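# Carry the tube rack through the self-closing door to the desk

## Task

Move the tube rack from the counter, through the door that swings shut on its own, and set it on the desk. At the end the rack must stand upright with each tube seated all the way down in a hole, and the door must be closed. Neither the rack nor any tube may touch the floor; if one does, the task fails. One robot or both may be used. Finish by releasing the rack and moving the robots away from it. If a robot tips over or is left leaning, the task fails.

## Robot and tools

Robots: r1 and r2 are identical Hello Robot Stretch 3 units. Each has a two-wheel differential base with a passive omni wheel at the rear (0.33 m long, 0.34 m wide), a mast with a lift, and a telescoping arm that reaches out to the robot's right. The arm carries a wrist (yaw, pitch, roll) and a two-finger gripper. A pan/tilt head holds the head and nav cameras, and the wrist camera rides on the gripper. The gripper can only be moved forward or back by driving the base. An in-place turn pivots about the point midway between the drive wheels, 0.05 m behind the front edge. With the arm retracted and the wrist folded, the turn sweeps a 0.28 m radius. An unfolded, level wrist reaches past that circle.

Frames: the base frame sits on the floor between the drive wheels, with x forward, y left and z up. hand_pose is reported in this frame, at the point where the closed fingertips meet. With all wrist joints at zero, the hand's x axis points up, its y axis points back along the arm toward the mast, and its z axis points to the robot's rear. The odometry frame is the base frame as it was at the start of the scene. base_odometry comes only from wheel counts, so slipping shows up as travel. Heading runs -3.142 to 3.142, positive to the left. Each robot reports in its own frames. Only images, lidar_m, wrist_depth_mm and head_depth_mm show where the robots are relative to each other.

execute_actions: "actions" is a list holding one action object or nothing. An empty list just returns the state and images. The action object uses the keys "r1" and/or "r2". Under each key you can give "base", "joints" and "contact_limits". All the motions in one action start together.
- base: exactly one command. {"translate_m": d} drives straight by d metres, -1 to 1, positive forward. It is an offset from the base position in the latest reported state. {"rotate_rad": d} turns in place by d radians, -3.2 to 3.2, positive counter-clockwise (left). The base cannot move sideways.
- joints: absolute targets by name. lift_m is arm height, 0 to 1.1 m. arm_m is extension, 0 to 0.52 m. wrist_yaw_rad is -1.345 to 4.42: 0 lies along the arm, positive swings toward the front, and 3.0 folds over the base. wrist_pitch_rad is -1.57 to 0.451: 0 is level and negative tips the fingers down. wrist_roll_rad is -2.911 to 2.911: 0 puts the fingers side by side and level. gripper_m is -0.089 to 0.179, larger meaning wider. The real fingertip gap is about 0.007 less when nearly closed and 0.025 less when wide open, and is zero below 0.007. head_pan_rad is -3.953 to 1.73: 0 is forward, positive is left, and -1.57 looks along the arm. head_tilt_rad is -1.53 to 0.419: negative looks down. A joint counts as done within about ±0.004 m or ±0.02 rad (±0.05 for pitch).
- contact_limits: {"arm_m": e}, where e is an effort percentage from 1 to 100. The arm motion halts (contact_stop) once its effort reaches e, or -e when retracting. This caps arm force until the next action. Values set too low stop the arm at once, and values over the maximum are cut down.
- "cameras": a list of camera names such as r1_head_camera, r1_nav_camera, r1_wrist_camera, r2_head_camera, r2_nav_camera or r2_wrist_camera, or ["all"]. If omitted or null, all cameras are sent. [] sends none.
An unknown key or an out-of-range value rejects the entire call and nothing moves. A robot, base or joint left out of an action may keep pushing toward its earlier target without any status saying so. If a result reports a stop, later calls in the same reply are skipped. A single action runs for 15 s at most.

wait: {"seconds": 0 to 10}. The robots keep doing what they were doing, and the result is the same as an empty action. zoom_image: {"camera": name, "region": [x0, y0, x1, y1]} in pixels of that camera's latest full image, with the origin at the top left and a region no larger than 504x504. finished_scene: {"scene": n}. It ends the scene and cannot be undone, so call it only once the goal holds steadily.

Results: the pictures line lists the images in order. base_status and joint_status can be done, off_target (resting short and possibly still pushing), contact_stop, time_out or torque_fault. After the last three the target is dropped. A stopped arm or lift goes slack until it is commanded again, and a slack lift can sink under load. on_its_own covers everything not commanded; its "held at" value is the held target, not the actual position. motor_effort is a percentage that is positive toward higher joint values, with the peak in brackets. It is noisy and biased. An effort at rest outside its normal range means the motor is pushing on something or carrying a load. Positive wheel effort pushes the robot forward. lidar_m gives 12 distances in 30° sectors: the 1st is straight ahead, then counter-clockwise (4th left, 7th behind, 10th right). The plane is 0.17 m above the floor, and "-" means nothing was seen. It misses clear objects and sees the other robot. wrist_depth_mm (45–1000) and head_depth_mm (280–4000, picture sent sideways) are 7x7 grids of depths. base_tilt is in degrees, positive when leaning forward or right, with a few degrees of fixed bias. turned_by_wheels and turned_by_imu give the turn since the last result.

Speed: the base is fast (0.30 m/s, 1.9 rad/s) only when stowed, meaning lift_m < 0.30, arm_m < 0.03 and wrist_yaw_rad > 2.54. Otherwise it is limited to 0.10 m/s and 0.63 rad/s.

Gripping: command a gripper_m below the object's width to close on it; lower values squeeze harder. To let go, command at least 0.02 above the contact value. Neither the reading nor done confirms a grasp. If a squeeze stalls, send a different value.

Self-collision: fold or unfold the wrist only with lift_m between 0.32 and 0.95, wrist_pitch_rad at -0.4 and roll near 0. Once folded, the lift may go down to 0.25. If yaw is below -0.4, keep pitch at -0.5 or lower.

Avoid: robots pressing on each other, since any base-to-base contact plus further driving fails the run. Also avoid arm pushes with the gripper above about 0.45 m, repeated pushes after a contact_stop, driving while holding something fixed, and snagging furniture, especially when reversing. If a robot leans, back off in small steps, release the contact and lower the lift to about 0.2. Also avoid drops, slams, long strain on the wrist (it goes limp for 10 s), and letting the rack or tubes reach the floor. When both robots carry the load together, travel can differ by up to 2.5 cm per metre, which strains the grip. Loose objects may get brief random pushes.

Each tool is called in YAML: its name, and indented under it one key for each argument.

## Session

execute_actions:
  actions: []

Scene clock: 0.00 s.
r1.base_odometry: x=+0.000 y=+0.000 heading=+0.000 (m, m, rad; r1's odometry frame)
r1.turned_by_wheels: +0.000 (rad since the last result)
r1.turned_by_imu: +0.000 (rad since the last result)
r1.base_tilt: forward=-1.2 right=+1.0 (deg)
r1.lidar_m: 1.35 2.40 2.41 2.88 3.62 3.01 1.92 1.62 1.62 1.28 1.13 1.13
r1.head_depth_mm: 1170 1173 1172 1172 1181 1168 1181 / 1287 1285 1294 1289 1293 1298 1290 / 1434 1429 1435 1442 1441 1445 1439 / 1585 1620 1616 1633 1617 1635 1631 / 1663 1858 1871 1861 1876 1868 1885 / 1652 2130 2187 2147 2196 2214 2110 / 1641 2384 2444 2403 2378 2334 2277
r1.base_status: not commanded
r1.joint_positions: lift_m=+0.535 arm_m=-0.001 wrist_yaw_rad=+2.799 wrist_pitch_rad=-0.537 wrist_roll_rad=-0.013 gripper_m=+0.037 head_pan_rad=-0.001 head_tilt_rad=+0.013
r1.joint_status: not commanded
r1.motor_effort: left_wheel=-1 right_wheel=-2 lift_m=+42 arm_m=+1 wrist_yaw_rad=+0 wrist_pitch_rad=+8 wrist_roll_rad=+0 gripper_m=+0 head_pan_rad=+0 head_tilt_rad=+2 (%)
r1.hand_pose: x=+0.0487 y=+0.0517 z=+0.5218 quat_wxyz=(+0.301, +0.699, +0.070, +0.644) (m; r1's base frame)
r1.wrist_depth_mm: - - - - - - - / - - - - - - - / - - - - - - - / - - - - - - - / 860 873 896 886 896 892 890 / 745 - - 765 788 763 760 / 659 653 660 660 674 668 671
r2.base_odometry: x=+0.000 y=+0.000 heading=+0.000 (m, m, rad; r2's odometry frame)
r2.turned_by_wheels: +0.000 (rad since the last result)
r2.turned_by_imu: +0.000 (rad since the last result)
r2.base_tilt: forward=+0.1 right=+1.0 (deg)
r2.lidar_m: 2.10 2.17 2.93 1.74 2.80 2.01 1.93 1.99 1.88 1.34 1.86 1.88
r2.head_depth_mm: 1873 1964 1981 2010 2021 2034 1969 / 1898 1973 1983 2000 2025 2048 1953 / 1910 1967 1988 2014 2036 2058 1937 / 1948 1967 2001 2020 2043 2071 1930 / 1946 1980 2013 2029 2046 2069 1910 / 1973 1991 2016 2047 2052 2079 1906 / 1982 2084 2099 2127 2137 2164 1891
r2.base_status: not commanded
r2.joint_positions: lift_m=+0.576 arm_m=+0.003 wrist_yaw_rad=+3.081 wrist_pitch_rad=-0.506 wrist_roll_rad=+0.011 gripper_m=+0.037 head_pan_rad=-0.015 head_tilt_rad=-0.012
r2.joint_status: not commanded
r2.motor_effort: left_wheel=+0 right_wheel=+0 lift_m=+23 arm_m=+0 wrist_yaw_rad=+1 wrist_pitch_rad=+6 wrist_roll_rad=+0 gripper_m=+0 head_pan_rad=+1 head_tilt_rad=+3 (%)
r2.hand_pose: x=-0.0083 y=+0.0644 z=+0.5697 quat_wxyz=(+0.199, +0.693, +0.155, +0.675) (m; r2's base frame)
r2.wrist_depth_mm: - - - - - - - / - - - - - - - / - - - - - - - / - - - - - - - / 913 887 887 850 867 863 843 / 768 755 769 754 706 773 714 / 683 672 660 641 647 637 645
pictures: r1_head_camera (sideways: a quarter turn clockwise sets it upright), r1_nav_camera (sideways: a quarter turn counterclockwise sets it upright), r1_wrist_camera, r2_head_camera (sideways: a quarter turn clockwise sets it upright), r2_nav_camera (sideways: a quarter turn counterclockwise sets it upright), r2_wrist_camera
Images, in order (width x height): r1_head_camera 896x504, r1_nav_camera 672x504, r1_wrist_camera 644x364, r2_head_camera 896x504, r2_nav_camera 672x504, r2_wrist_camera 644x364.

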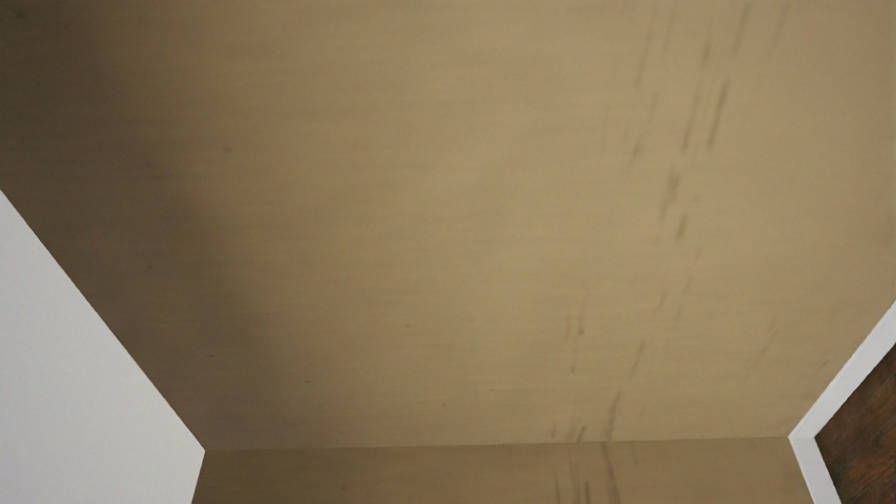

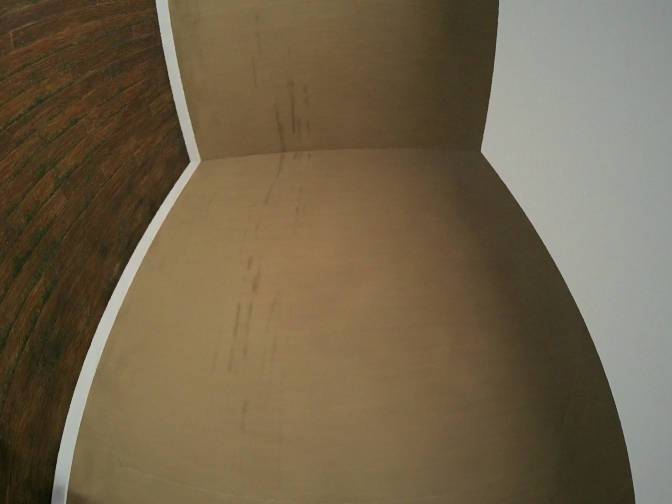

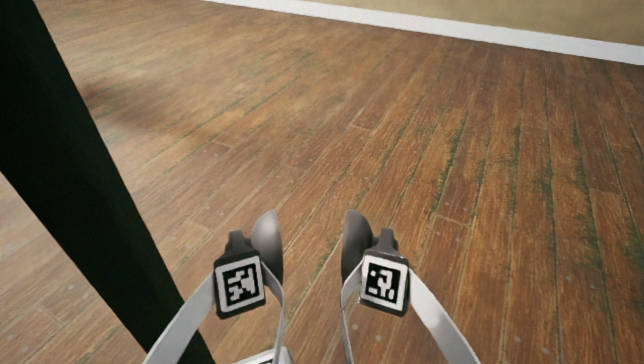

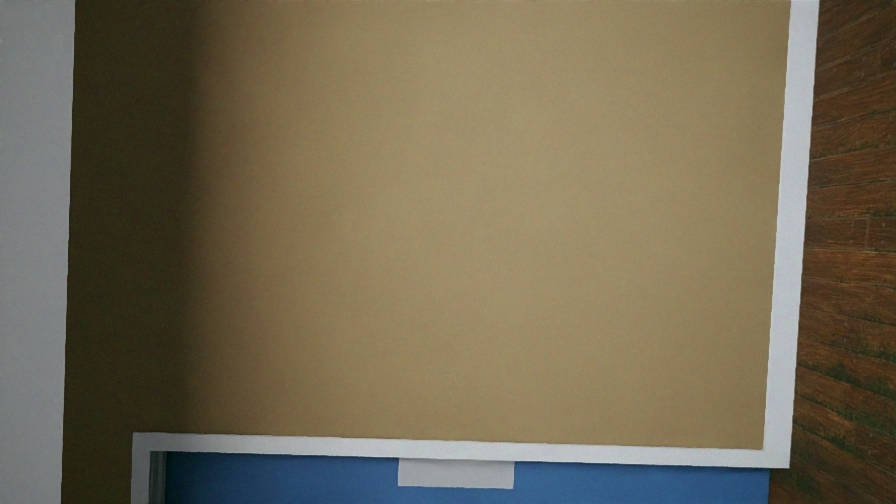

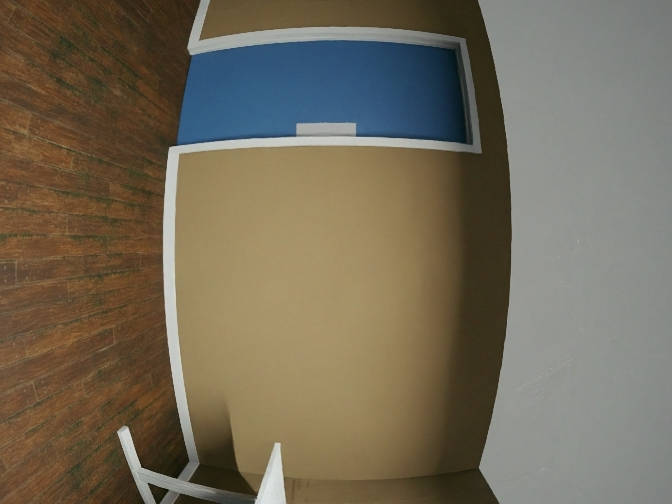

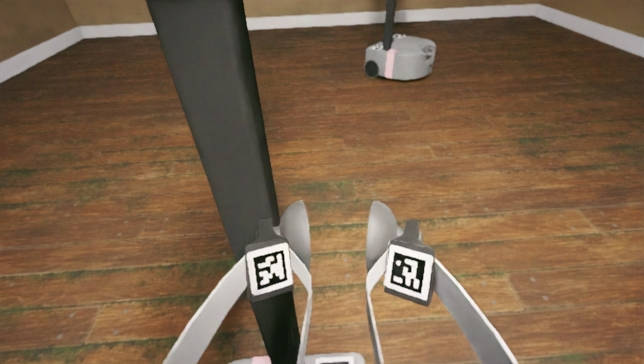

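execute_actions:
  actions:
    - {"r1":{"base":{"rotate_rad":-2.36},"joints":{"head_pan_rad":-0.4,"head_tilt_rad":-0.4,"wrist_yaw_rad":3.0,"wrist_pitch_rad":-0.4,"lift_m":0.27}},"r2":{"joints":{"head_pan_rad":-1.2,"head_tilt_rad":-0.4}}}
  cameras: ["r1_head_camera","r1_nav_camera","r2_head_camera","r2_nav_camera"]

Scene clock: 12.17 s.
r1.base_odometry: x=+0.000 y=+0.000 heading=-2.360 (m, m, rad; r1's odometry frame)
r1.turned_by_wheels: -2.360 (rad since the last result)
r1.turned_by_imu: -2.372 (rad since the last result)
r1.base_tilt: forward=-1.1 right=+1.0 (deg)
r1.lidar_m: 1.62 1.53 1.15 1.13 1.19 1.70 2.40 2.54 1.77 3.20 2.19 1.74
r1.head_depth_mm: 1603 1736 1873 2055 2173 1708 1357 / 1617 1719 1840 1998 2090 1715 1366 / 1566 1674 1805 1924 2090 1728 1357 / 1516 1628 1744 1862 2003 1753 1383 / 1460 1563 1650 1794 1898 1745 1380 / 1394 1477 1538 1636 1749 1723 1373 / 1293 1370 1456 1578 1682 1727 1393
r1.base_status: done
r1.joint_positions: lift_m=+0.271 arm_m=-0.001 wrist_yaw_rad=+2.998 wrist_pitch_rad=-0.422 wrist_roll_rad=-0.013 gripper_m=+0.037 head_pan_rad=-0.393 head_tilt_rad=-0.395
r1.joint_status: all done
r1.motor_effort: left_wheel=+0(6) right_wheel=-3(6) lift_m=+16(36) arm_m=+0(0) wrist_yaw_rad=+3(4) wrist_pitch_rad=+13(14) wrist_roll_rad=+0(1) gripper_m=+0(1) head_pan_rad=-4(36) head_tilt_rad=-1(18) (%)
r1.hand_pose: x=+0.0108 y=+0.0775 z=+0.2825 quat_wxyz=(+0.197, +0.696, +0.100, +0.684) (m; r1's base frame)
r1.wrist_depth_mm: - - - - - - - / - - - - - - - / 956 - 968 978 994 995 992 / 732 739 739 739 741 761 764 / 597 592 - 596 600 596 605 / 500 515 - - 522 498 508 / - - - - 432 431 433
r2.base_odometry: x=+0.000 y=+0.000 heading=+0.000 (m, m, rad; r2's odometry frame)
r2.turned_by_wheels: +0.000 (rad since the last result)
r2.turned_by_imu: +0.000 (rad since the last result)
r2.base_tilt: forward=+0.0 right=+0.9 (deg)
r2.lidar_m: 2.10 2.17 2.93 1.87 2.79 2.02 1.93 1.99 1.88 1.35 1.86 1.88
r2.head_depth_mm: 1437 1530 1542 1342 1882 1632 1319 / 1497 1601 1529 1858 1978 1585 1312 / 1568 1686 1515 1964 2059 1616 1312 / 1642 1765 1490 2083 2105 1613 1309 / 1711 1852 1478 2213 2093 1614 1305 / 1808 1953 1639 2356 2084 1606 1303 / 1899 2074 1750 2399 2017 1595 1295
r2.base_status: not commanded
r2.joint_positions: lift_m=+0.576 arm_m=+0.003 wrist_yaw_rad=+3.081 wrist_pitch_rad=-0.506 wrist_roll_rad=+0.011 gripper_m=+0.037 head_pan_rad=-1.193 head_tilt_rad=-0.395
r2.joint_status: all done
r2.motor_effort: left_wheel=+0(0) right_wheel=-1(1) lift_m=+24(23) arm_m=+0(0) wrist_yaw_rad=-1(0) wrist_pitch_rad=+7(7) wrist_roll_rad=+0(0) gripper_m=+1(0) head_pan_rad=-2(30) head_tilt_rad=-3(28) (%)
r2.hand_pose: x=-0.0083 y=+0.0644 z=+0.5697 quat_wxyz=(+0.199, +0.693, +0.155, +0.675) (m; r2's base frame)
r2.wrist_depth_mm: - - - - - - - / - - - - - - - / - - - - - - - / - - - - - - - / 908 911 905 880 915 842 835 / 771 767 757 736 713 743 753 / 678 667 662 657 644 651 645
pictures: r1_head_camera (sideways: a quarter turn clockwise sets it upright), r1_nav_camera (sideways: a quarter turn counterclockwise sets it upright), r2_head_camera (sideways: a quarter turn clockwise sets it upright), r2_nav_camera (sideways: a quarter turn counterclockwise sets it upright)
Images, in order (width x height): r1_head_camera 896x504, r1_nav_camera 672x504, r2_head_camera 896x504, r2_nav_camera 672x504.

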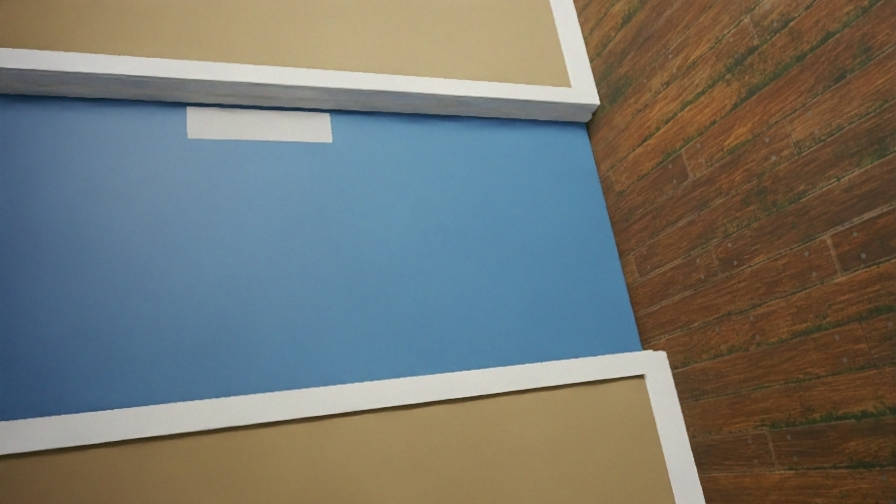

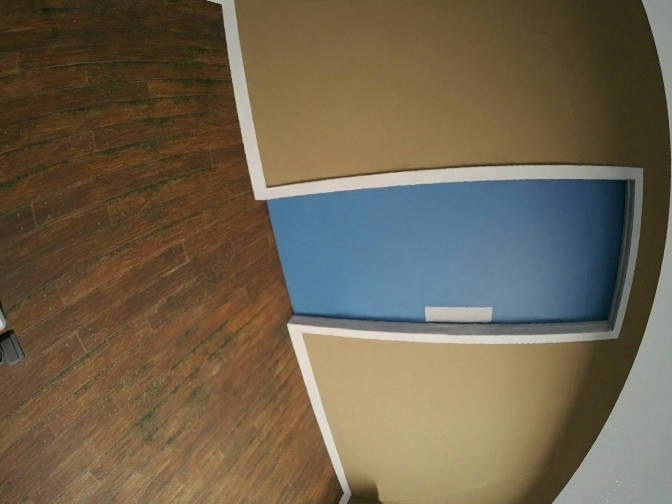

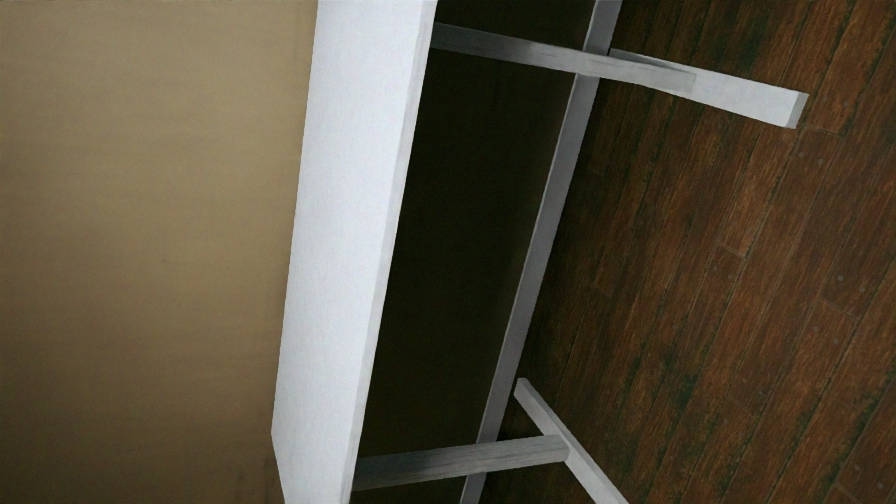

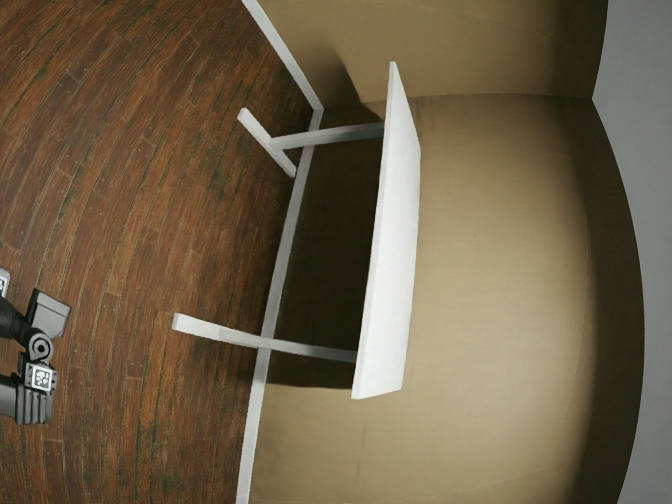

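execute_actions:
  actions:
    - {"r1":{"base":{"rotate_rad":-0.643},"joints":{"head_pan_rad":0,"head_tilt_rad":-0.8}},"r2":{"base":{"rotate_rad":0.92},"joints":{"head_pan_rad":0,"head_tilt_rad":-0.5,"wrist_pitch_rad":-0.4,"lift_m":0.27}}}
  cameras: []

execute_actions:
  actions:
    - {"r1":{"base":{"translate_m":1}},"r2":{"base":{"translate_m":1}}}
  cameras: []

execute_actions:
  actions:
    - {"r1":{"base":{"translate_m":0.36}},"r2":{"base":{"translate_m":0.3}}}
  cameras: []

execute_actions:
  actions:
    - {"r1":{"base":{"rotate_rad":0.6}},"r2":{"base":{"rotate_rad":-0.93}}}
  cameras: ["r1_nav_camera","r2_head_camera"]

Scene clock: 33.47 s.
r1.base_odometry: x=+0.000 y=+0.000 heading=-3.003 (m, m, rad; r1's odometry frame)
r1.turned_by_wheels: -0.643 (rad since the last result)
r1.turned_by_imu: -0.645 (rad since the last result)
r1.base_tilt: forward=-1.1 right=+0.9 (deg)
r1.lidar_m: 1.80 1.61 1.65 1.20 1.13 1.16 1.52 2.40 2.46 1.90 1.86 2.46
r1.head_depth_mm: 2111 2511 2297 1826 1501 1273 1117 / 1919 2265 2313 1829 1507 1272 1114 / 1786 2059 2263 1822 1507 1284 1115 / 1668 1928 2160 1844 1521 1277 1124 / 1634 1844 2102 1840 1515 1288 1119 / 1525 1700 1948 1868 1513 1294 1121 / 1438 1609 1812 1871 1521 1306 1126
r1.base_status: done
r1.joint_positions: lift_m=+0.271 arm_m=-0.001 wrist_yaw_rad=+2.998 wrist_pitch_rad=-0.422 wrist_roll_rad=-0.013 gripper_m=+0.037 head_pan_rad=-0.007 head_tilt_rad=-0.790
r1.joint_status: all done
r1.motor_effort: left_wheel=+1(9) right_wheel=-3(7) lift_m=+16(16) arm_m=+0(0) wrist_yaw_rad=+2(2) wrist_pitch_rad=+12(12) wrist_roll_rad=+0(0) gripper_m=+0(1) head_pan_rad=+5(37) head_tilt_rad=-3(19) (%)
r1.hand_pose: x=+0.0108 y=+0.0775 z=+0.2825 quat_wxyz=(+0.197, +0.696, +0.100, +0.684) (m; r1's base frame)
r1.wrist_depth_mm: 843 - - - - - - / 920 - - - - - - / 910 - 971 982 999 998 - / 728 731 738 743 747 751 747 / 589 591 - 596 609 606 603 / 497 518 - - 514 505 504 / - - - - 432 430 430
r2.base_odometry: x=+0.000 y=+0.000 heading=+0.920 (m, m, rad; r2's odometry frame)
r2.turned_by_wheels: +0.920 (rad since the last result)
r2.turned_by_imu: +0.932 (rad since the last result)
r2.base_tilt: forward=+0.0 right=+1.0 (deg)
r2.lidar_m: 2.66 1.88 2.99 2.11 1.93 1.94 1.97 1.34 1.81 1.88 2.11 2.12
r2.head_depth_mm: 2146 2312 2482 2528 1876 1489 1237 / 2358 2557 2732 2495 1858 1487 1235 / 2668 2852 3089 2497 1862 1480 1229 / 2884 3211 3394 2484 1846 1481 1230 / 2743 3019 3284 2475 1850 1475 1227 / 2582 2806 3055 2474 1846 1468 1222 / 2457 2660 2821 2000 1856 1473 1221
r2.base_status: done
r2.joint_positions: lift_m=+0.271 arm_m=+0.003 wrist_yaw_rad=+3.081 wrist_pitch_rad=-0.420 wrist_roll_rad=+0.011 gripper_m=+0.037 head_pan_rad=-0.007 head_tilt_rad=-0.494
r2.joint_status: all done
r2.motor_effort: left_wheel=-3(7) right_wheel=+4(9) lift_m=+12(20) arm_m=-1(1) wrist_yaw_rad=+0(0) wrist_pitch_rad=+9(9) wrist_roll_rad=+0(0) gripper_m=+0(0) head_pan_rad=+2(31) head_tilt_rad=-3(16) (%)
r2.hand_pose: x=-0.0076 y=+0.0761 z=+0.2828 quat_wxyz=(+0.169, +0.699, +0.125, +0.683) (m; r2's base frame)
r2.wrist_depth_mm: - - - - - - - / - - - - - - - / 939 908 - 886 879 859 849 / 719 712 703 693 669 666 635 / 572 560 548 556 559 544 525 / 475 494 - - - 458 446 / 421 - - - 397 395 387
pictures: none
No camera images: the call's "cameras" was empty. Leave "cameras" out to get every camera's image.

Scene clock: 38.47 s.
r1.base_odometry: x=-0.990 y=-0.138 heading=-3.003 (m, m, rad; r1's odometry frame)
r1.turned_by_wheels: +0.000 (rad since the last result)
r1.turned_by_imu: +0.004 (rad since the last result)
r1.base_tilt: forward=-1.1 right=+1.0 (deg)
r1.lidar_m: 0.92 0.87 0.85 1.06 1.68 1.72 2.25 3.23 0.82 2.88 2.61 1.20
r1.head_depth_mm: 1001 1187 1450 1719 1488 1283 1117 / 919 1076 1279 1592 1510 1279 1119 / 850 978 1154 1408 1515 1281 1123 / 798 915 1072 1273 1481 1302 1121 / 814 923 1061 1241 1452 1289 1116 / 766 862 978 1135 1346 1296 1123 / 718 804 905 1035 1203 1297 1132
r1.base_status: done
r1.joint_positions: lift_m=+0.271 arm_m=-0.001 wrist_yaw_rad=+2.999 wrist_pitch_rad=-0.422 wrist_roll_rad=-0.013 gripper_m=+0.037 head_pan_rad=-0.007 head_tilt_rad=-0.791
r1.joint_status: not commanded
r1.motor_effort: left_wheel=+0(9) right_wheel=-3(5) lift_m=+16(16) arm_m=+0(0) wrist_yaw_rad=+1(2) wrist_pitch_rad=+12(12) wrist_roll_rad=+0(1) gripper_m=+0(0) head_pan_rad=+4(5) head_tilt_rad=-3(3) (%)
r1.hand_pose: x=+0.0107 y=+0.0776 z=+0.2826 quat_wxyz=(+0.197, +0.696, +0.100, +0.684) (m; r1's base frame)
r1.wrist_depth_mm: - - - - 877 774 680 / - - - - 951 851 700 / 965 - 995 990 936 883 741 / 738 738 744 740 755 758 725 / 593 594 - 601 609 600 607 / 495 515 - - 522 501 503 / - - - - 430 433 429
r2.base_odometry: x=+0.606 y=+0.795 heading=+0.920 (m, m, rad; r2's odometry frame)
r2.turned_by_wheels: +0.000 (rad since the last result)
r2.turned_by_imu: +0.003 (rad since the last result)
r2.base_tilt: forward=+0.1 right=+1.0 (deg)
r2.lidar_m: 0.83 2.19 2.21 2.75 2.55 2.58 2.83 2.19 2.23 1.62 1.47 0.83
r2.head_depth_mm: 735 1601 1704 1820 1850 1484 1236 / 1664 1715 1812 1983 1799 957 1138 / 1885 2026 2216 2322 1113 1230 1132 / 2110 2298 2525 2487 1847 1437 1173 / 2036 2199 2444 2471 1845 1474 1225 / 1922 2082 2270 2361 1838 1470 1224 / 1803 1959 2138 2274 1839 1469 1226
r2.base_status: done
r2.joint_positions: lift_m=+0.271 arm_m=+0.003 wrist_yaw_rad=+3.081 wrist_pitch_rad=-0.419 wrist_roll_rad=+0.011 gripper_m=+0.037 head_pan_rad=-0.007 head_tilt_rad=-0.495
r2.joint_status: not commanded
r2.motor_effort: left_wheel=-3(7) right_wheel=+3(13) lift_m=+12(13) arm_m=-1(0) wrist_yaw_rad=+0(0) wrist_pitch_rad=+8(9) wrist_roll_rad=+0(0) gripper_m=+0(1) head_pan_rad=+1(2) head_tilt_rad=-2(3) (%)
r2.hand_pose: x=-0.0076 y=+0.0762 z=+0.2830 quat_wxyz=(+0.169, +0.699, +0.125, +0.683) (m; r2's base frame)
r2.wrist_depth_mm: - - - - - - - / - - - - - - - / 971 912 - 904 869 873 821 / 701 692 693 685 671 663 654 / 565 570 545 549 570 533 531 / 477 491 - - - 456 457 / 423 - - - 395 388 392
pictures: none
No camera images: the call's "cameras" was empty. Leave "cameras" out to get every camera's image.

Scene clock: 41.33 s.
r1.base_odometry: x=-1.347 y=-0.188 heading=-3.003 (m, m, rad; r1's odometry frame)
r1.turned_by_wheels: +0.000 (rad since the last result)
r1.turned_by_imu: +0.002 (rad since the last result)
r1.base_tilt: forward=-1.1 right=+1.0 (deg)
r1.lidar_m: 0.59 0.57 0.58 0.72 1.57 1.92 2.52 0.77 3.62 2.86 2.43 0.75
r1.head_depth_mm: 605 716 870 1129 1426 1271 1114 / 554 646 777 960 1275 1280 1105 / 509 584 686 841 1071 1253 1119 / 485 557 650 787 990 1238 1120 / 515 585 677 800 958 1210 1122 / 490 548 624 724 860 1052 1127 / 463 515 581 664 776 930 1089
r1.base_status: done
r1.joint_positions: lift_m=+0.271 arm_m=-0.001 wrist_yaw_rad=+2.999 wrist_pitch_rad=-0.422 wrist_roll_rad=-0.013 gripper_m=+0.037 head_pan_rad=-0.007 head_tilt_rad=-0.791
r1.joint_status: not commanded
r1.motor_effort: left_wheel=+1(7) right_wheel=-3(5) lift_m=+17(17) arm_m=+0(0) wrist_yaw_rad=+1(1) wrist_pitch_rad=+12(12) wrist_roll_rad=+0(0) gripper_m=-1(1) head_pan_rad=+4(4) head_tilt_rad=-3(3) (%)
r1.hand_pose: x=+0.0107 y=+0.0776 z=+0.2826 quat_wxyz=(+0.197, +0.696, +0.100, +0.684) (m; r1's base frame)
r1.wrist_depth_mm: - - - 755 648 529 445 / - - - 808 681 553 464 / 996 - 970 879 738 585 490 / 736 730 747 753 706 628 515 / 591 600 - 600 602 606 538 / 497 511 - - 524 502 505 / - - - - 433 433 431
r2.base_odometry: x=+0.788 y=+1.034 heading=+0.920 (m, m, rad; r2's odometry frame)
r2.turned_by_wheels: +0.000 (rad since the last result)
r2.turned_by_imu: +0.001 (rad since the last result)
r2.base_tilt: forward=+0.1 right=+0.9 (deg)
r2.lidar_m: 1.62 1.96 1.98 2.46 2.73 2.76 3.09 2.46 2.19 1.42 0.78 0.79
r2.head_depth_mm: 1308 1397 1488 1598 1681 1485 1206 / 1464 1565 1674 1825 1819 1487 1238 / 1643 1773 1929 2109 1854 1488 1230 / 1859 2027 2233 2376 1853 1481 1230 / 1812 1982 2177 2352 1848 1469 1231 / 1708 1843 2027 2215 1850 1464 1228 / 1611 1749 1909 2064 1851 1473 1218
r2.base_status: done
r2.joint_positions: lift_m=+0.271 arm_m=+0.003 wrist_yaw_rad=+3.081 wrist_pitch_rad=-0.419 wrist_roll_rad=+0.011 gripper_m=+0.037 head_pan_rad=-0.007 head_tilt_rad=-0.495
r2.joint_status: not commanded
r2.motor_effort: left_wheel=-3(8) right_wheel=+3(14) lift_m=+13(12) arm_m=+0(0) wrist_yaw_rad=+0(1) wrist_pitch_rad=+8(8) wrist_roll_rad=+0(0) gripper_m=+0(0) head_pan_rad=+3(2) head_tilt_rad=-2(2) (%)
r2.hand_pose: x=-0.0076 y=+0.0762 z=+0.2830 quat_wxyz=(+0.169, +0.699, +0.125, +0.683) (m; r2's base frame)
r2.wrist_depth_mm: - - - - - - - / - - - - - - - / 924 933 - 874 879 847 848 / 710 698 699 685 677 657 657 / 565 573 554 553 553 544 533 / 476 486 - - - 457 453 / 418 - - - 395 393 393
pictures: none
No camera images: the call's "cameras" was empty. Leave "cameras" out to get every camera's image.

Scene clock: 43.23 s.
r1.base_odometry: x=-1.347 y=-0.188 heading=-2.403 (m, m, rad; r1's odometry frame)
r1.turned_by_wheels: +0.600 (rad since the last result)
r1.turned_by_imu: +0.603 (rad since the last result)
r1.base_tilt: forward=-1.1 right=+1.1 (deg)
r1.lidar_m: 0.57 0.60 0.72 1.87 1.96 2.71 0.77 3.67 2.85 1.82 0.69 0.59
r1.head_depth_mm: 454 520 607 729 892 1068 1109 / 453 519 607 725 909 1206 1110 / 453 519 605 727 907 1209 1114 / 451 517 602 724 902 1198 1126 / 451 517 603 718 898 1190 1123 / 453 516 600 721 897 1190 1129 / 451 513 599 721 897 1190 1126
r1.base_status: done
r1.joint_positions: lift_m=+0.271 arm_m=-0.001 wrist_yaw_rad=+2.999 wrist_pitch_rad=-0.422 wrist_roll_rad=-0.013 gripper_m=+0.037 head_pan_rad=-0.007 head_tilt_rad=-0.791
r1.joint_status: not commanded
r1.motor_effort: left_wheel=-3(9) right_wheel=+1(6) lift_m=+16(16) arm_m=+0(0) wrist_yaw_rad=+1(2) wrist_pitch_rad=+12(12) wrist_roll_rad=+0(0) gripper_m=+0(1) head_pan_rad=+5(4) head_tilt_rad=-3(2) (%)
r1.hand_pose: x=+0.0107 y=+0.0776 z=+0.2826 quat_wxyz=(+0.197, +0.696, +0.100, +0.684) (m; r1's base frame)
r1.wrist_depth_mm: - - - - - 701 573 / - - - - - 705 594 / 965 - 989 986 992 742 602 / 736 740 749 747 746 752 608 / 588 595 - 598 601 605 582 / 495 514 - - 514 504 505 / - - - - 430 434 430
r2.base_odometry: x=+0.788 y=+1.034 heading=-0.010 (m, m, rad; r2's odometry frame)
r2.turned_by_wheels: -0.930 (rad since the last result)
r2.turned_by_imu: -0.939 (rad since the last result)
r2.base_tilt: forward=+0.1 right=+1.0 (deg)
r2.lidar_m: 0.78 0.75 1.80 1.96 2.02 2.72 2.74 2.83 2.47 2.41 1.89 1.36
r2.head_depth_mm: 1038 1128 1255 1409 1592 1486 1234 / 1105 1192 1303 1424 1597 1484 1234 / 1111 1219 1347 1508 1680 1396 1200 / 1090 1221 1364 1520 1696 1196 1079 / 642 1226 1360 1526 1703 921 1051 / 1110 1202 729 1463 1663 955 1165 / 1089 1227 1377 1499 1664 1471 1223
r2.base_status: done
r2.joint_positions: lift_m=+0.271 arm_m=+0.003 wrist_yaw_rad=+3.081 wrist_pitch_rad=-0.419 wrist_roll_rad=+0.011 gripper_m=+0.037 head_pan_rad=-0.007 head_tilt_rad=-0.495
r2.joint_status: not commanded
r2.motor_effort: left_wheel=+2(10) right_wheel=-5(11) lift_m=+12(12) arm_m=+0(0) wrist_yaw_rad=+0(1) wrist_pitch_rad=+8(9) wrist_roll_rad=+0(0) gripper_m=+0(1) head_pan_rad=+2(1) head_tilt_rad=-2(2) (%)
r2.hand_pose: x=-0.0076 y=+0.0762 z=+0.2830 quat_wxyz=(+0.169, +0.699, +0.125, +0.683) (m; r2's base frame)
r2.wrist_depth_mm: - - - - - - - / - - - - - - - / 942 927 - 888 858 863 852 / 715 708 677 693 680 655 655 / 582 570 546 546 565 536 535 / 470 485 - - - 459 454 / 425 - - - 397 390 388
pictures: r1_nav_camera (sideways: a quarter turn counterclockwise sets it upright), r2_head_camera (sideways: a quarter turn clockwise sets it upright)
Images, in order (width x height): r1_nav_camera 672x504, r2_head_camera 896x504.

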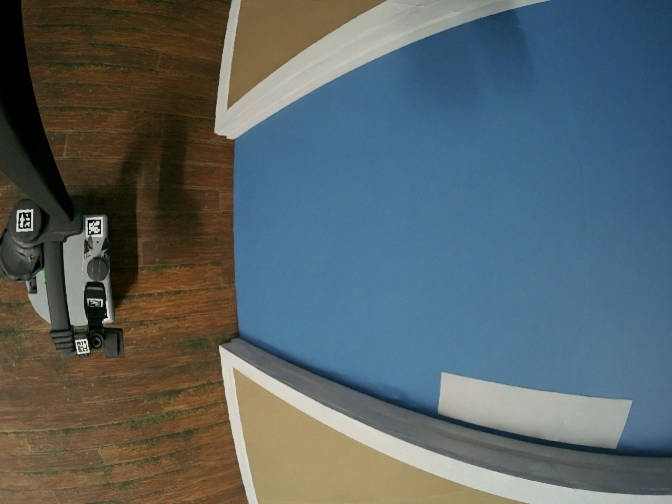

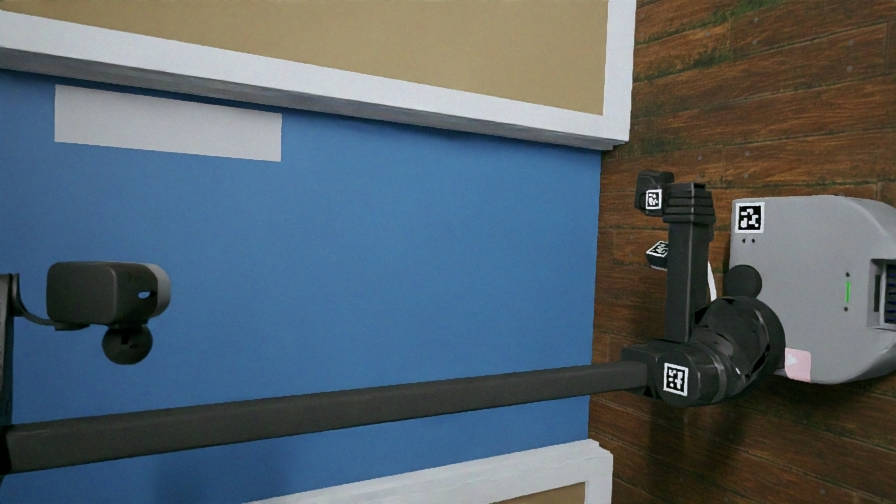

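execute_actions:
  actions:
    - {"r1":{"base":{"translate_m":0.48},"joints":{"wrist_yaw_rad":3.1}}}
  cameras: []

execute_actions:
  actions:
    - {"r1":{"base":{"translate_m":0.06},"joints":{"lift_m":0.32,"head_pan_rad":-1.2}}}
  cameras: []

execute_actions:
  actions:
    - {"r1":{"base":{"translate_m":0.35}}}
  cameras: ["r1_nav_camera","r2_head_camera"]

Scene clock: 55.63 s.
r1.base_odometry: x=-1.702 y=-0.512 heading=-2.403 (m, m, rad; r1's odometry frame)
r1.turned_by_wheels: +0.000 (rad since the last result)
r1.turned_by_imu: +0.002 (rad since the last result)
r1.base_tilt: forward=-1.1 right=+1.0 (deg)
r1.lidar_m: - - 0.15 0.39 1.95 2.71 1.24 4.05 2.53 0.34 0.15 -
r1.head_depth_mm: - - - - - - - / - - - - - - - / - - - - - - - / - - - - - - - / - - - - - - - / - - - - - - - / - - - - - - -
r1.base_status: done
r1.joint_positions: lift_m=+0.271 arm_m=-0.001 wrist_yaw_rad=+3.098 wrist_pitch_rad=-0.422 wrist_roll_rad=-0.013 gripper_m=+0.037 head_pan_rad=-0.007 head_tilt_rad=-0.791
r1.joint_status: all done
r1.motor_effort: left_wheel=-4(7) right_wheel=+2(6) lift_m=+17(16) arm_m=+0(0) wrist_yaw_rad=+2(3) wrist_pitch_rad=+12(12) wrist_roll_rad=+0(1) gripper_m=+0(0) head_pan_rad=+5(5) head_tilt_rad=-3(2) (%)
r1.hand_pose: x=-0.0116 y=+0.0797 z=+0.2826 quat_wxyz=(+0.162, +0.690, +0.134, +0.693) (m; r1's base frame)
r1.wrist_depth_mm: - - - 540 331 179 122 / - - - 581 333 180 123 / 966 964 982 646 337 181 124 / 742 744 - 683 342 182 124 / 594 592 - 599 309 184 125 / 498 516 - - 277 185 125 / 440 - - - 352 185 125
r2.base_odometry: x=+0.788 y=+1.034 heading=-0.010 (m, m, rad; r2's odometry frame)
r2.turned_by_wheels: +0.000 (rad since the last result)
r2.turned_by_imu: +0.000 (rad since the last result)
r2.base_tilt: forward=+0.0 right=+1.0 (deg)
r2.lidar_m: 1.21 1.42 1.80 1.96 2.02 2.72 2.74 2.82 2.46 2.40 1.89 1.36
r2.head_depth_mm: 1036 1127 1253 1406 1590 1494 1237 / 1105 1194 1299 1434 1594 1489 1232 / 1109 1219 1351 1484 1675 1478 1229 / 1071 1222 1353 1488 1520 1435 1233 / 1060 1193 1349 1450 1515 1440 1228 / 1128 1237 1373 1543 1719 1469 1227 / 1135 1243 1378 1502 1662 1467 1221
r2.base_status: not commanded
r2.joint_positions: lift_m=+0.271 arm_m=+0.003 wrist_yaw_rad=+3.081 wrist_pitch_rad=-0.419 wrist_roll_rad=+0.011 gripper_m=+0.037 head_pan_rad=-0.007 head_tilt_rad=-0.495
r2.joint_status: not commanded
r2.motor_effort: left_wheel=+3(2) right_wheel=-5(4) lift_m=+12(12) arm_m=-1(1) wrist_yaw_rad=+0(0) wrist_pitch_rad=+9(8) wrist_roll_rad=+0(0) gripper_m=+0(0) head_pan_rad=+2(1) head_tilt_rad=-2(2) (%)
r2.hand_pose: x=-0.0076 y=+0.0762 z=+0.2830 quat_wxyz=(+0.169, +0.699, +0.125, +0.683) (m; r2's base frame)
r2.wrist_depth_mm: - - - - - - - / - - - - - - - / 939 882 - 885 871 880 845 / 710 697 700 674 688 660 664 / 557 563 544 538 570 546 535 / 478 496 - - - 462 452 / 423 - - - 399 391 389
pictures: none
No camera images: the call's "cameras" was empty. Leave "cameras" out to get every camera's image.

Scene clock: 57.20 s.
r1.base_odometry: x=-1.746 y=-0.552 heading=-2.402 (m, m, rad; r1's odometry frame)
r1.turned_by_wheels: +0.000 (rad since the last result)
r1.turned_by_imu: -0.164 (rad since the last result)
r1.base_tilt: forward=-1.2 right=+1.0 (deg)
r1.lidar_m: - - 0.15 0.19 1.88 2.33 1.26 4.06 3.15 0.35 0.15 -
r1.head_depth_mm: - 302 357 1633 1432 1239 1089 / - 305 360 442 589 1221 1101 / - 305 349 425 566 813 1120 / - - - 308 350 432 643 / - - - - - - 328 / - - - - - - - / - - - - - - -
r1.base_status: translate_m off_target (by the wheels' count: +0.0599 of +0.0600)
r1.joint_positions: lift_m=+0.319 arm_m=-0.001 wrist_yaw_rad=+3.101 wrist_pitch_rad=-0.419 wrist_roll_rad=-0.013 gripper_m=+0.037 head_pan_rad=-1.089 head_tilt_rad=-0.858
r1.joint_status: head_pan_rad off_target (ended at -1.089, target -1.200); the others done
r1.on_its_own: left_wheel is at rest, and its effort (+19) is outside its rest range (-18 to +18)
r1.motor_effort: left_wheel=+19(41) right_wheel=+4(9) lift_m=+65(69) arm_m=+0(0) wrist_yaw_rad=-1(8) wrist_pitch_rad=+11(12) wrist_roll_rad=+0(1) gripper_m=-1(0) head_pan_rad=-70(100) head_tilt_rad=+18(37) (%)
r1.hand_pose: x=-0.0121 y=+0.0800 z=+0.3317 quat_wxyz=(+0.161, +0.690, +0.134, +0.693) (m; r1's base frame)
r1.wrist_depth_mm: - - 515 425 193 125 92 / - - 555 467 200 128 93 / - - 800 509 208 131 95 / 825 834 - 555 216 134 97 / 668 671 - 632 208 137 99 / 558 558 - 543 196 140 100 / 478 508 - - 269 143 102
r2.base_odometry: x=+0.788 y=+1.034 heading=-0.010 (m, m, rad; r2's odometry frame)
r2.turned_by_wheels: +0.000 (rad since the last result)
r2.turned_by_imu: +0.000 (rad since the last result)
r2.base_tilt: forward=+0.0 right=+1.0 (deg)
r2.lidar_m: 1.26 1.42 1.80 1.96 2.02 2.72 2.74 2.82 2.47 2.41 1.89 1.36
r2.head_depth_mm: 1033 1131 1254 1400 1595 1483 1234 / 1108 1194 1303 1424 1593 1481 1236 / 1108 1215 1353 1479 1680 1477 1230 / 1081 1223 1354 1471 1571 1431 1230 / 1073 1194 1336 1382 1575 1441 1222 / 1114 1236 1371 1533 1711 1473 1222 / 1133 1246 1378 1500 1662 1471 1221
r2.base_status: not commanded
r2.joint_positions: lift_m=+0.271 arm_m=+0.003 wrist_yaw_rad=+3.081 wrist_pitch_rad=-0.419 wrist_roll_rad=+0.011 gripper_m=+0.037 head_pan_rad=-0.007 head_tilt_rad=-0.495
r2.joint_status: not commanded
r2.motor_effort: left_wheel=+3(3) right_wheel=-4(4) lift_m=+13(12) arm_m=-1(1) wrist_yaw_rad=+0(1) wrist_pitch_rad=+8(9) wrist_roll_rad=+0(0) gripper_m=+0(1) head_pan_rad=+1(2) head_tilt_rad=-2(2) (%)
r2.hand_pose: x=-0.0076 y=+0.0762 z=+0.2830 quat_wxyz=(+0.169, +0.699, +0.125, +0.683) (m; r2's base frame)
r2.wrist_depth_mm: - - - - - - - / - - - - - - - / 923 913 - 872 885 839 847 / 716 700 701 692 684 668 662 / 567 556 556 553 554 545 539 / 484 491 - - - 457 448 / 423 - - - 395 390 389
pictures: none
No camera images: the call's "cameras" was empty. Leave "cameras" out to get every camera's image.

Scene clock: 61.63 s.
r1.base_odometry: x=-2.004 y=-0.788 heading=-2.402 (m, m, rad; r1's odometry frame)
r1.turned_by_wheels: +0.001 (rad since the last result)
r1.turned_by_imu: +0.004 (rad since the last result)
r1.base_tilt: forward=-1.2 right=+1.1 (deg)
r1.lidar_m: - - 0.15 0.19 1.89 2.35 1.27 4.06 3.15 0.34 0.15 -
r1.head_depth_mm: - 296 344 1608 1432 1243 1092 / - 300 351 431 558 1220 1098 / - 299 342 414 548 794 1110 / - - - 303 339 419 625 / - - - - - - 323 / - - - - - - - / - - - - - - -
r1.base_status: translate_m off_target (by the wheels' count: +0.3498 of +0.3500)
r1.joint_positions: lift_m=+0.319 arm_m=-0.001 wrist_yaw_rad=+3.101 wrist_pitch_rad=-0.419 wrist_roll_rad=-0.013 gripper_m=+0.037 head_pan_rad=-1.085 head_tilt_rad=-0.858
r1.joint_status: not commanded
r1.on_its_own: left_wheel is at rest, and its effort (+31) is outside its rest range (-18 to +18)
r1.motor_effort: left_wheel=+31(40) right_wheel=+5(9) lift_m=+64(64) arm_m=+0(0) wrist_yaw_rad=-2(2) wrist_pitch_rad=+10(10) wrist_roll_rad=-1(0) gripper_m=+0(0) head_pan_rad=-73(74) head_tilt_rad=+18(19) (%)
r1.hand_pose: x=-0.0121 y=+0.0800 z=+0.3317 quat_wxyz=(+0.161, +0.690, +0.134, +0.693) (m; r1's base frame)
r1.wrist_depth_mm: - - 522 431 194 125 92 / - - 561 467 200 127 93 / - - 817 509 208 130 95 / 836 827 - 552 215 133 96 / 669 668 - 630 209 137 98 / 561 555 - 546 194 140 100 / 484 508 - - 267 143 101
r2.base_odometry: x=+0.788 y=+1.034 heading=-0.010 (m, m, rad; r2's odometry frame)
r2.turned_by_wheels: +0.000 (rad since the last result)
r2.turned_by_imu: +0.000 (rad since the last result)
r2.base_tilt: forward=+0.0 right=+1.0 (deg)
r2.lidar_m: 1.26 1.42 1.80 1.96 2.02 2.72 2.73 2.82 2.46 2.40 1.89 1.36
r2.head_depth_mm: 1032 1130 1250 1395 1589 1490 1237 / 1106 1193 1300 1431 1601 1483 1237 / 1107 1215 1347 1479 1675 1477 1233 / 1073 1223 1353 1495 1574 1436 1229 / 1046 1192 1338 1351 1568 1449 1223 / 1127 1235 1371 1545 1708 1470 1220 / 1131 1246 1375 1503 1659 1477 1220
r2.base_status: not commanded
r2.joint_positions: lift_m=+0.271 arm_m=+0.003 wrist_yaw_rad=+3.081 wrist_pitch_rad=-0.419 wrist_roll_rad=+0.011 gripper_m=+0.037 head_pan_rad=-0.007 head_tilt_rad=-0.495
r2.joint_status: not commanded
r2.motor_effort: left_wheel=+3(2) right_wheel=-5(4) lift_m=+12(12) arm_m=+0(1) wrist_yaw_rad=+0(0) wrist_pitch_rad=+9(9) wrist_roll_rad=+0(0) gripper_m=+0(0) head_pan_rad=+2(2) head_tilt_rad=-2(2) (%)
r2.hand_pose: x=-0.0076 y=+0.0762 z=+0.2830 quat_wxyz=(+0.169, +0.699, +0.125, +0.683) (m; r2's base frame)
r2.wrist_depth_mm: - - - - - - - / - - - - - - - / 963 908 - 906 895 852 866 / 695 701 702 676 681 660 646 / 570 566 541 555 558 534 538 / 479 499 - - - 459 447 / 426 - - - 391 392 392
pictures: r1_nav_camera (sideways: a quarter turn counterclockwise sets it upright), r2_head_camera (sideways: a quarter turn clockwise sets it upright)
Images, in order (width x height): r1_nav_camera 672x504, r2_head_camera 896x504.

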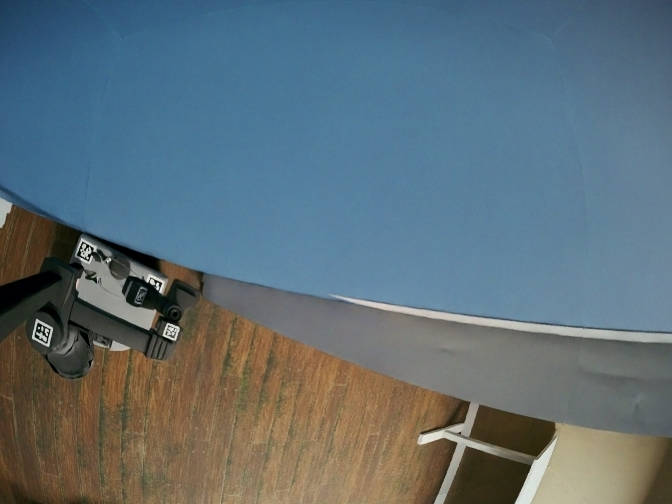

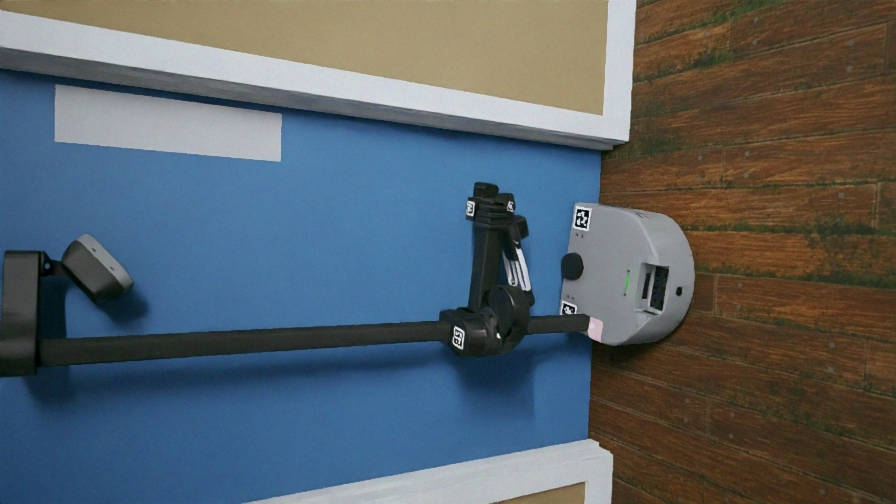

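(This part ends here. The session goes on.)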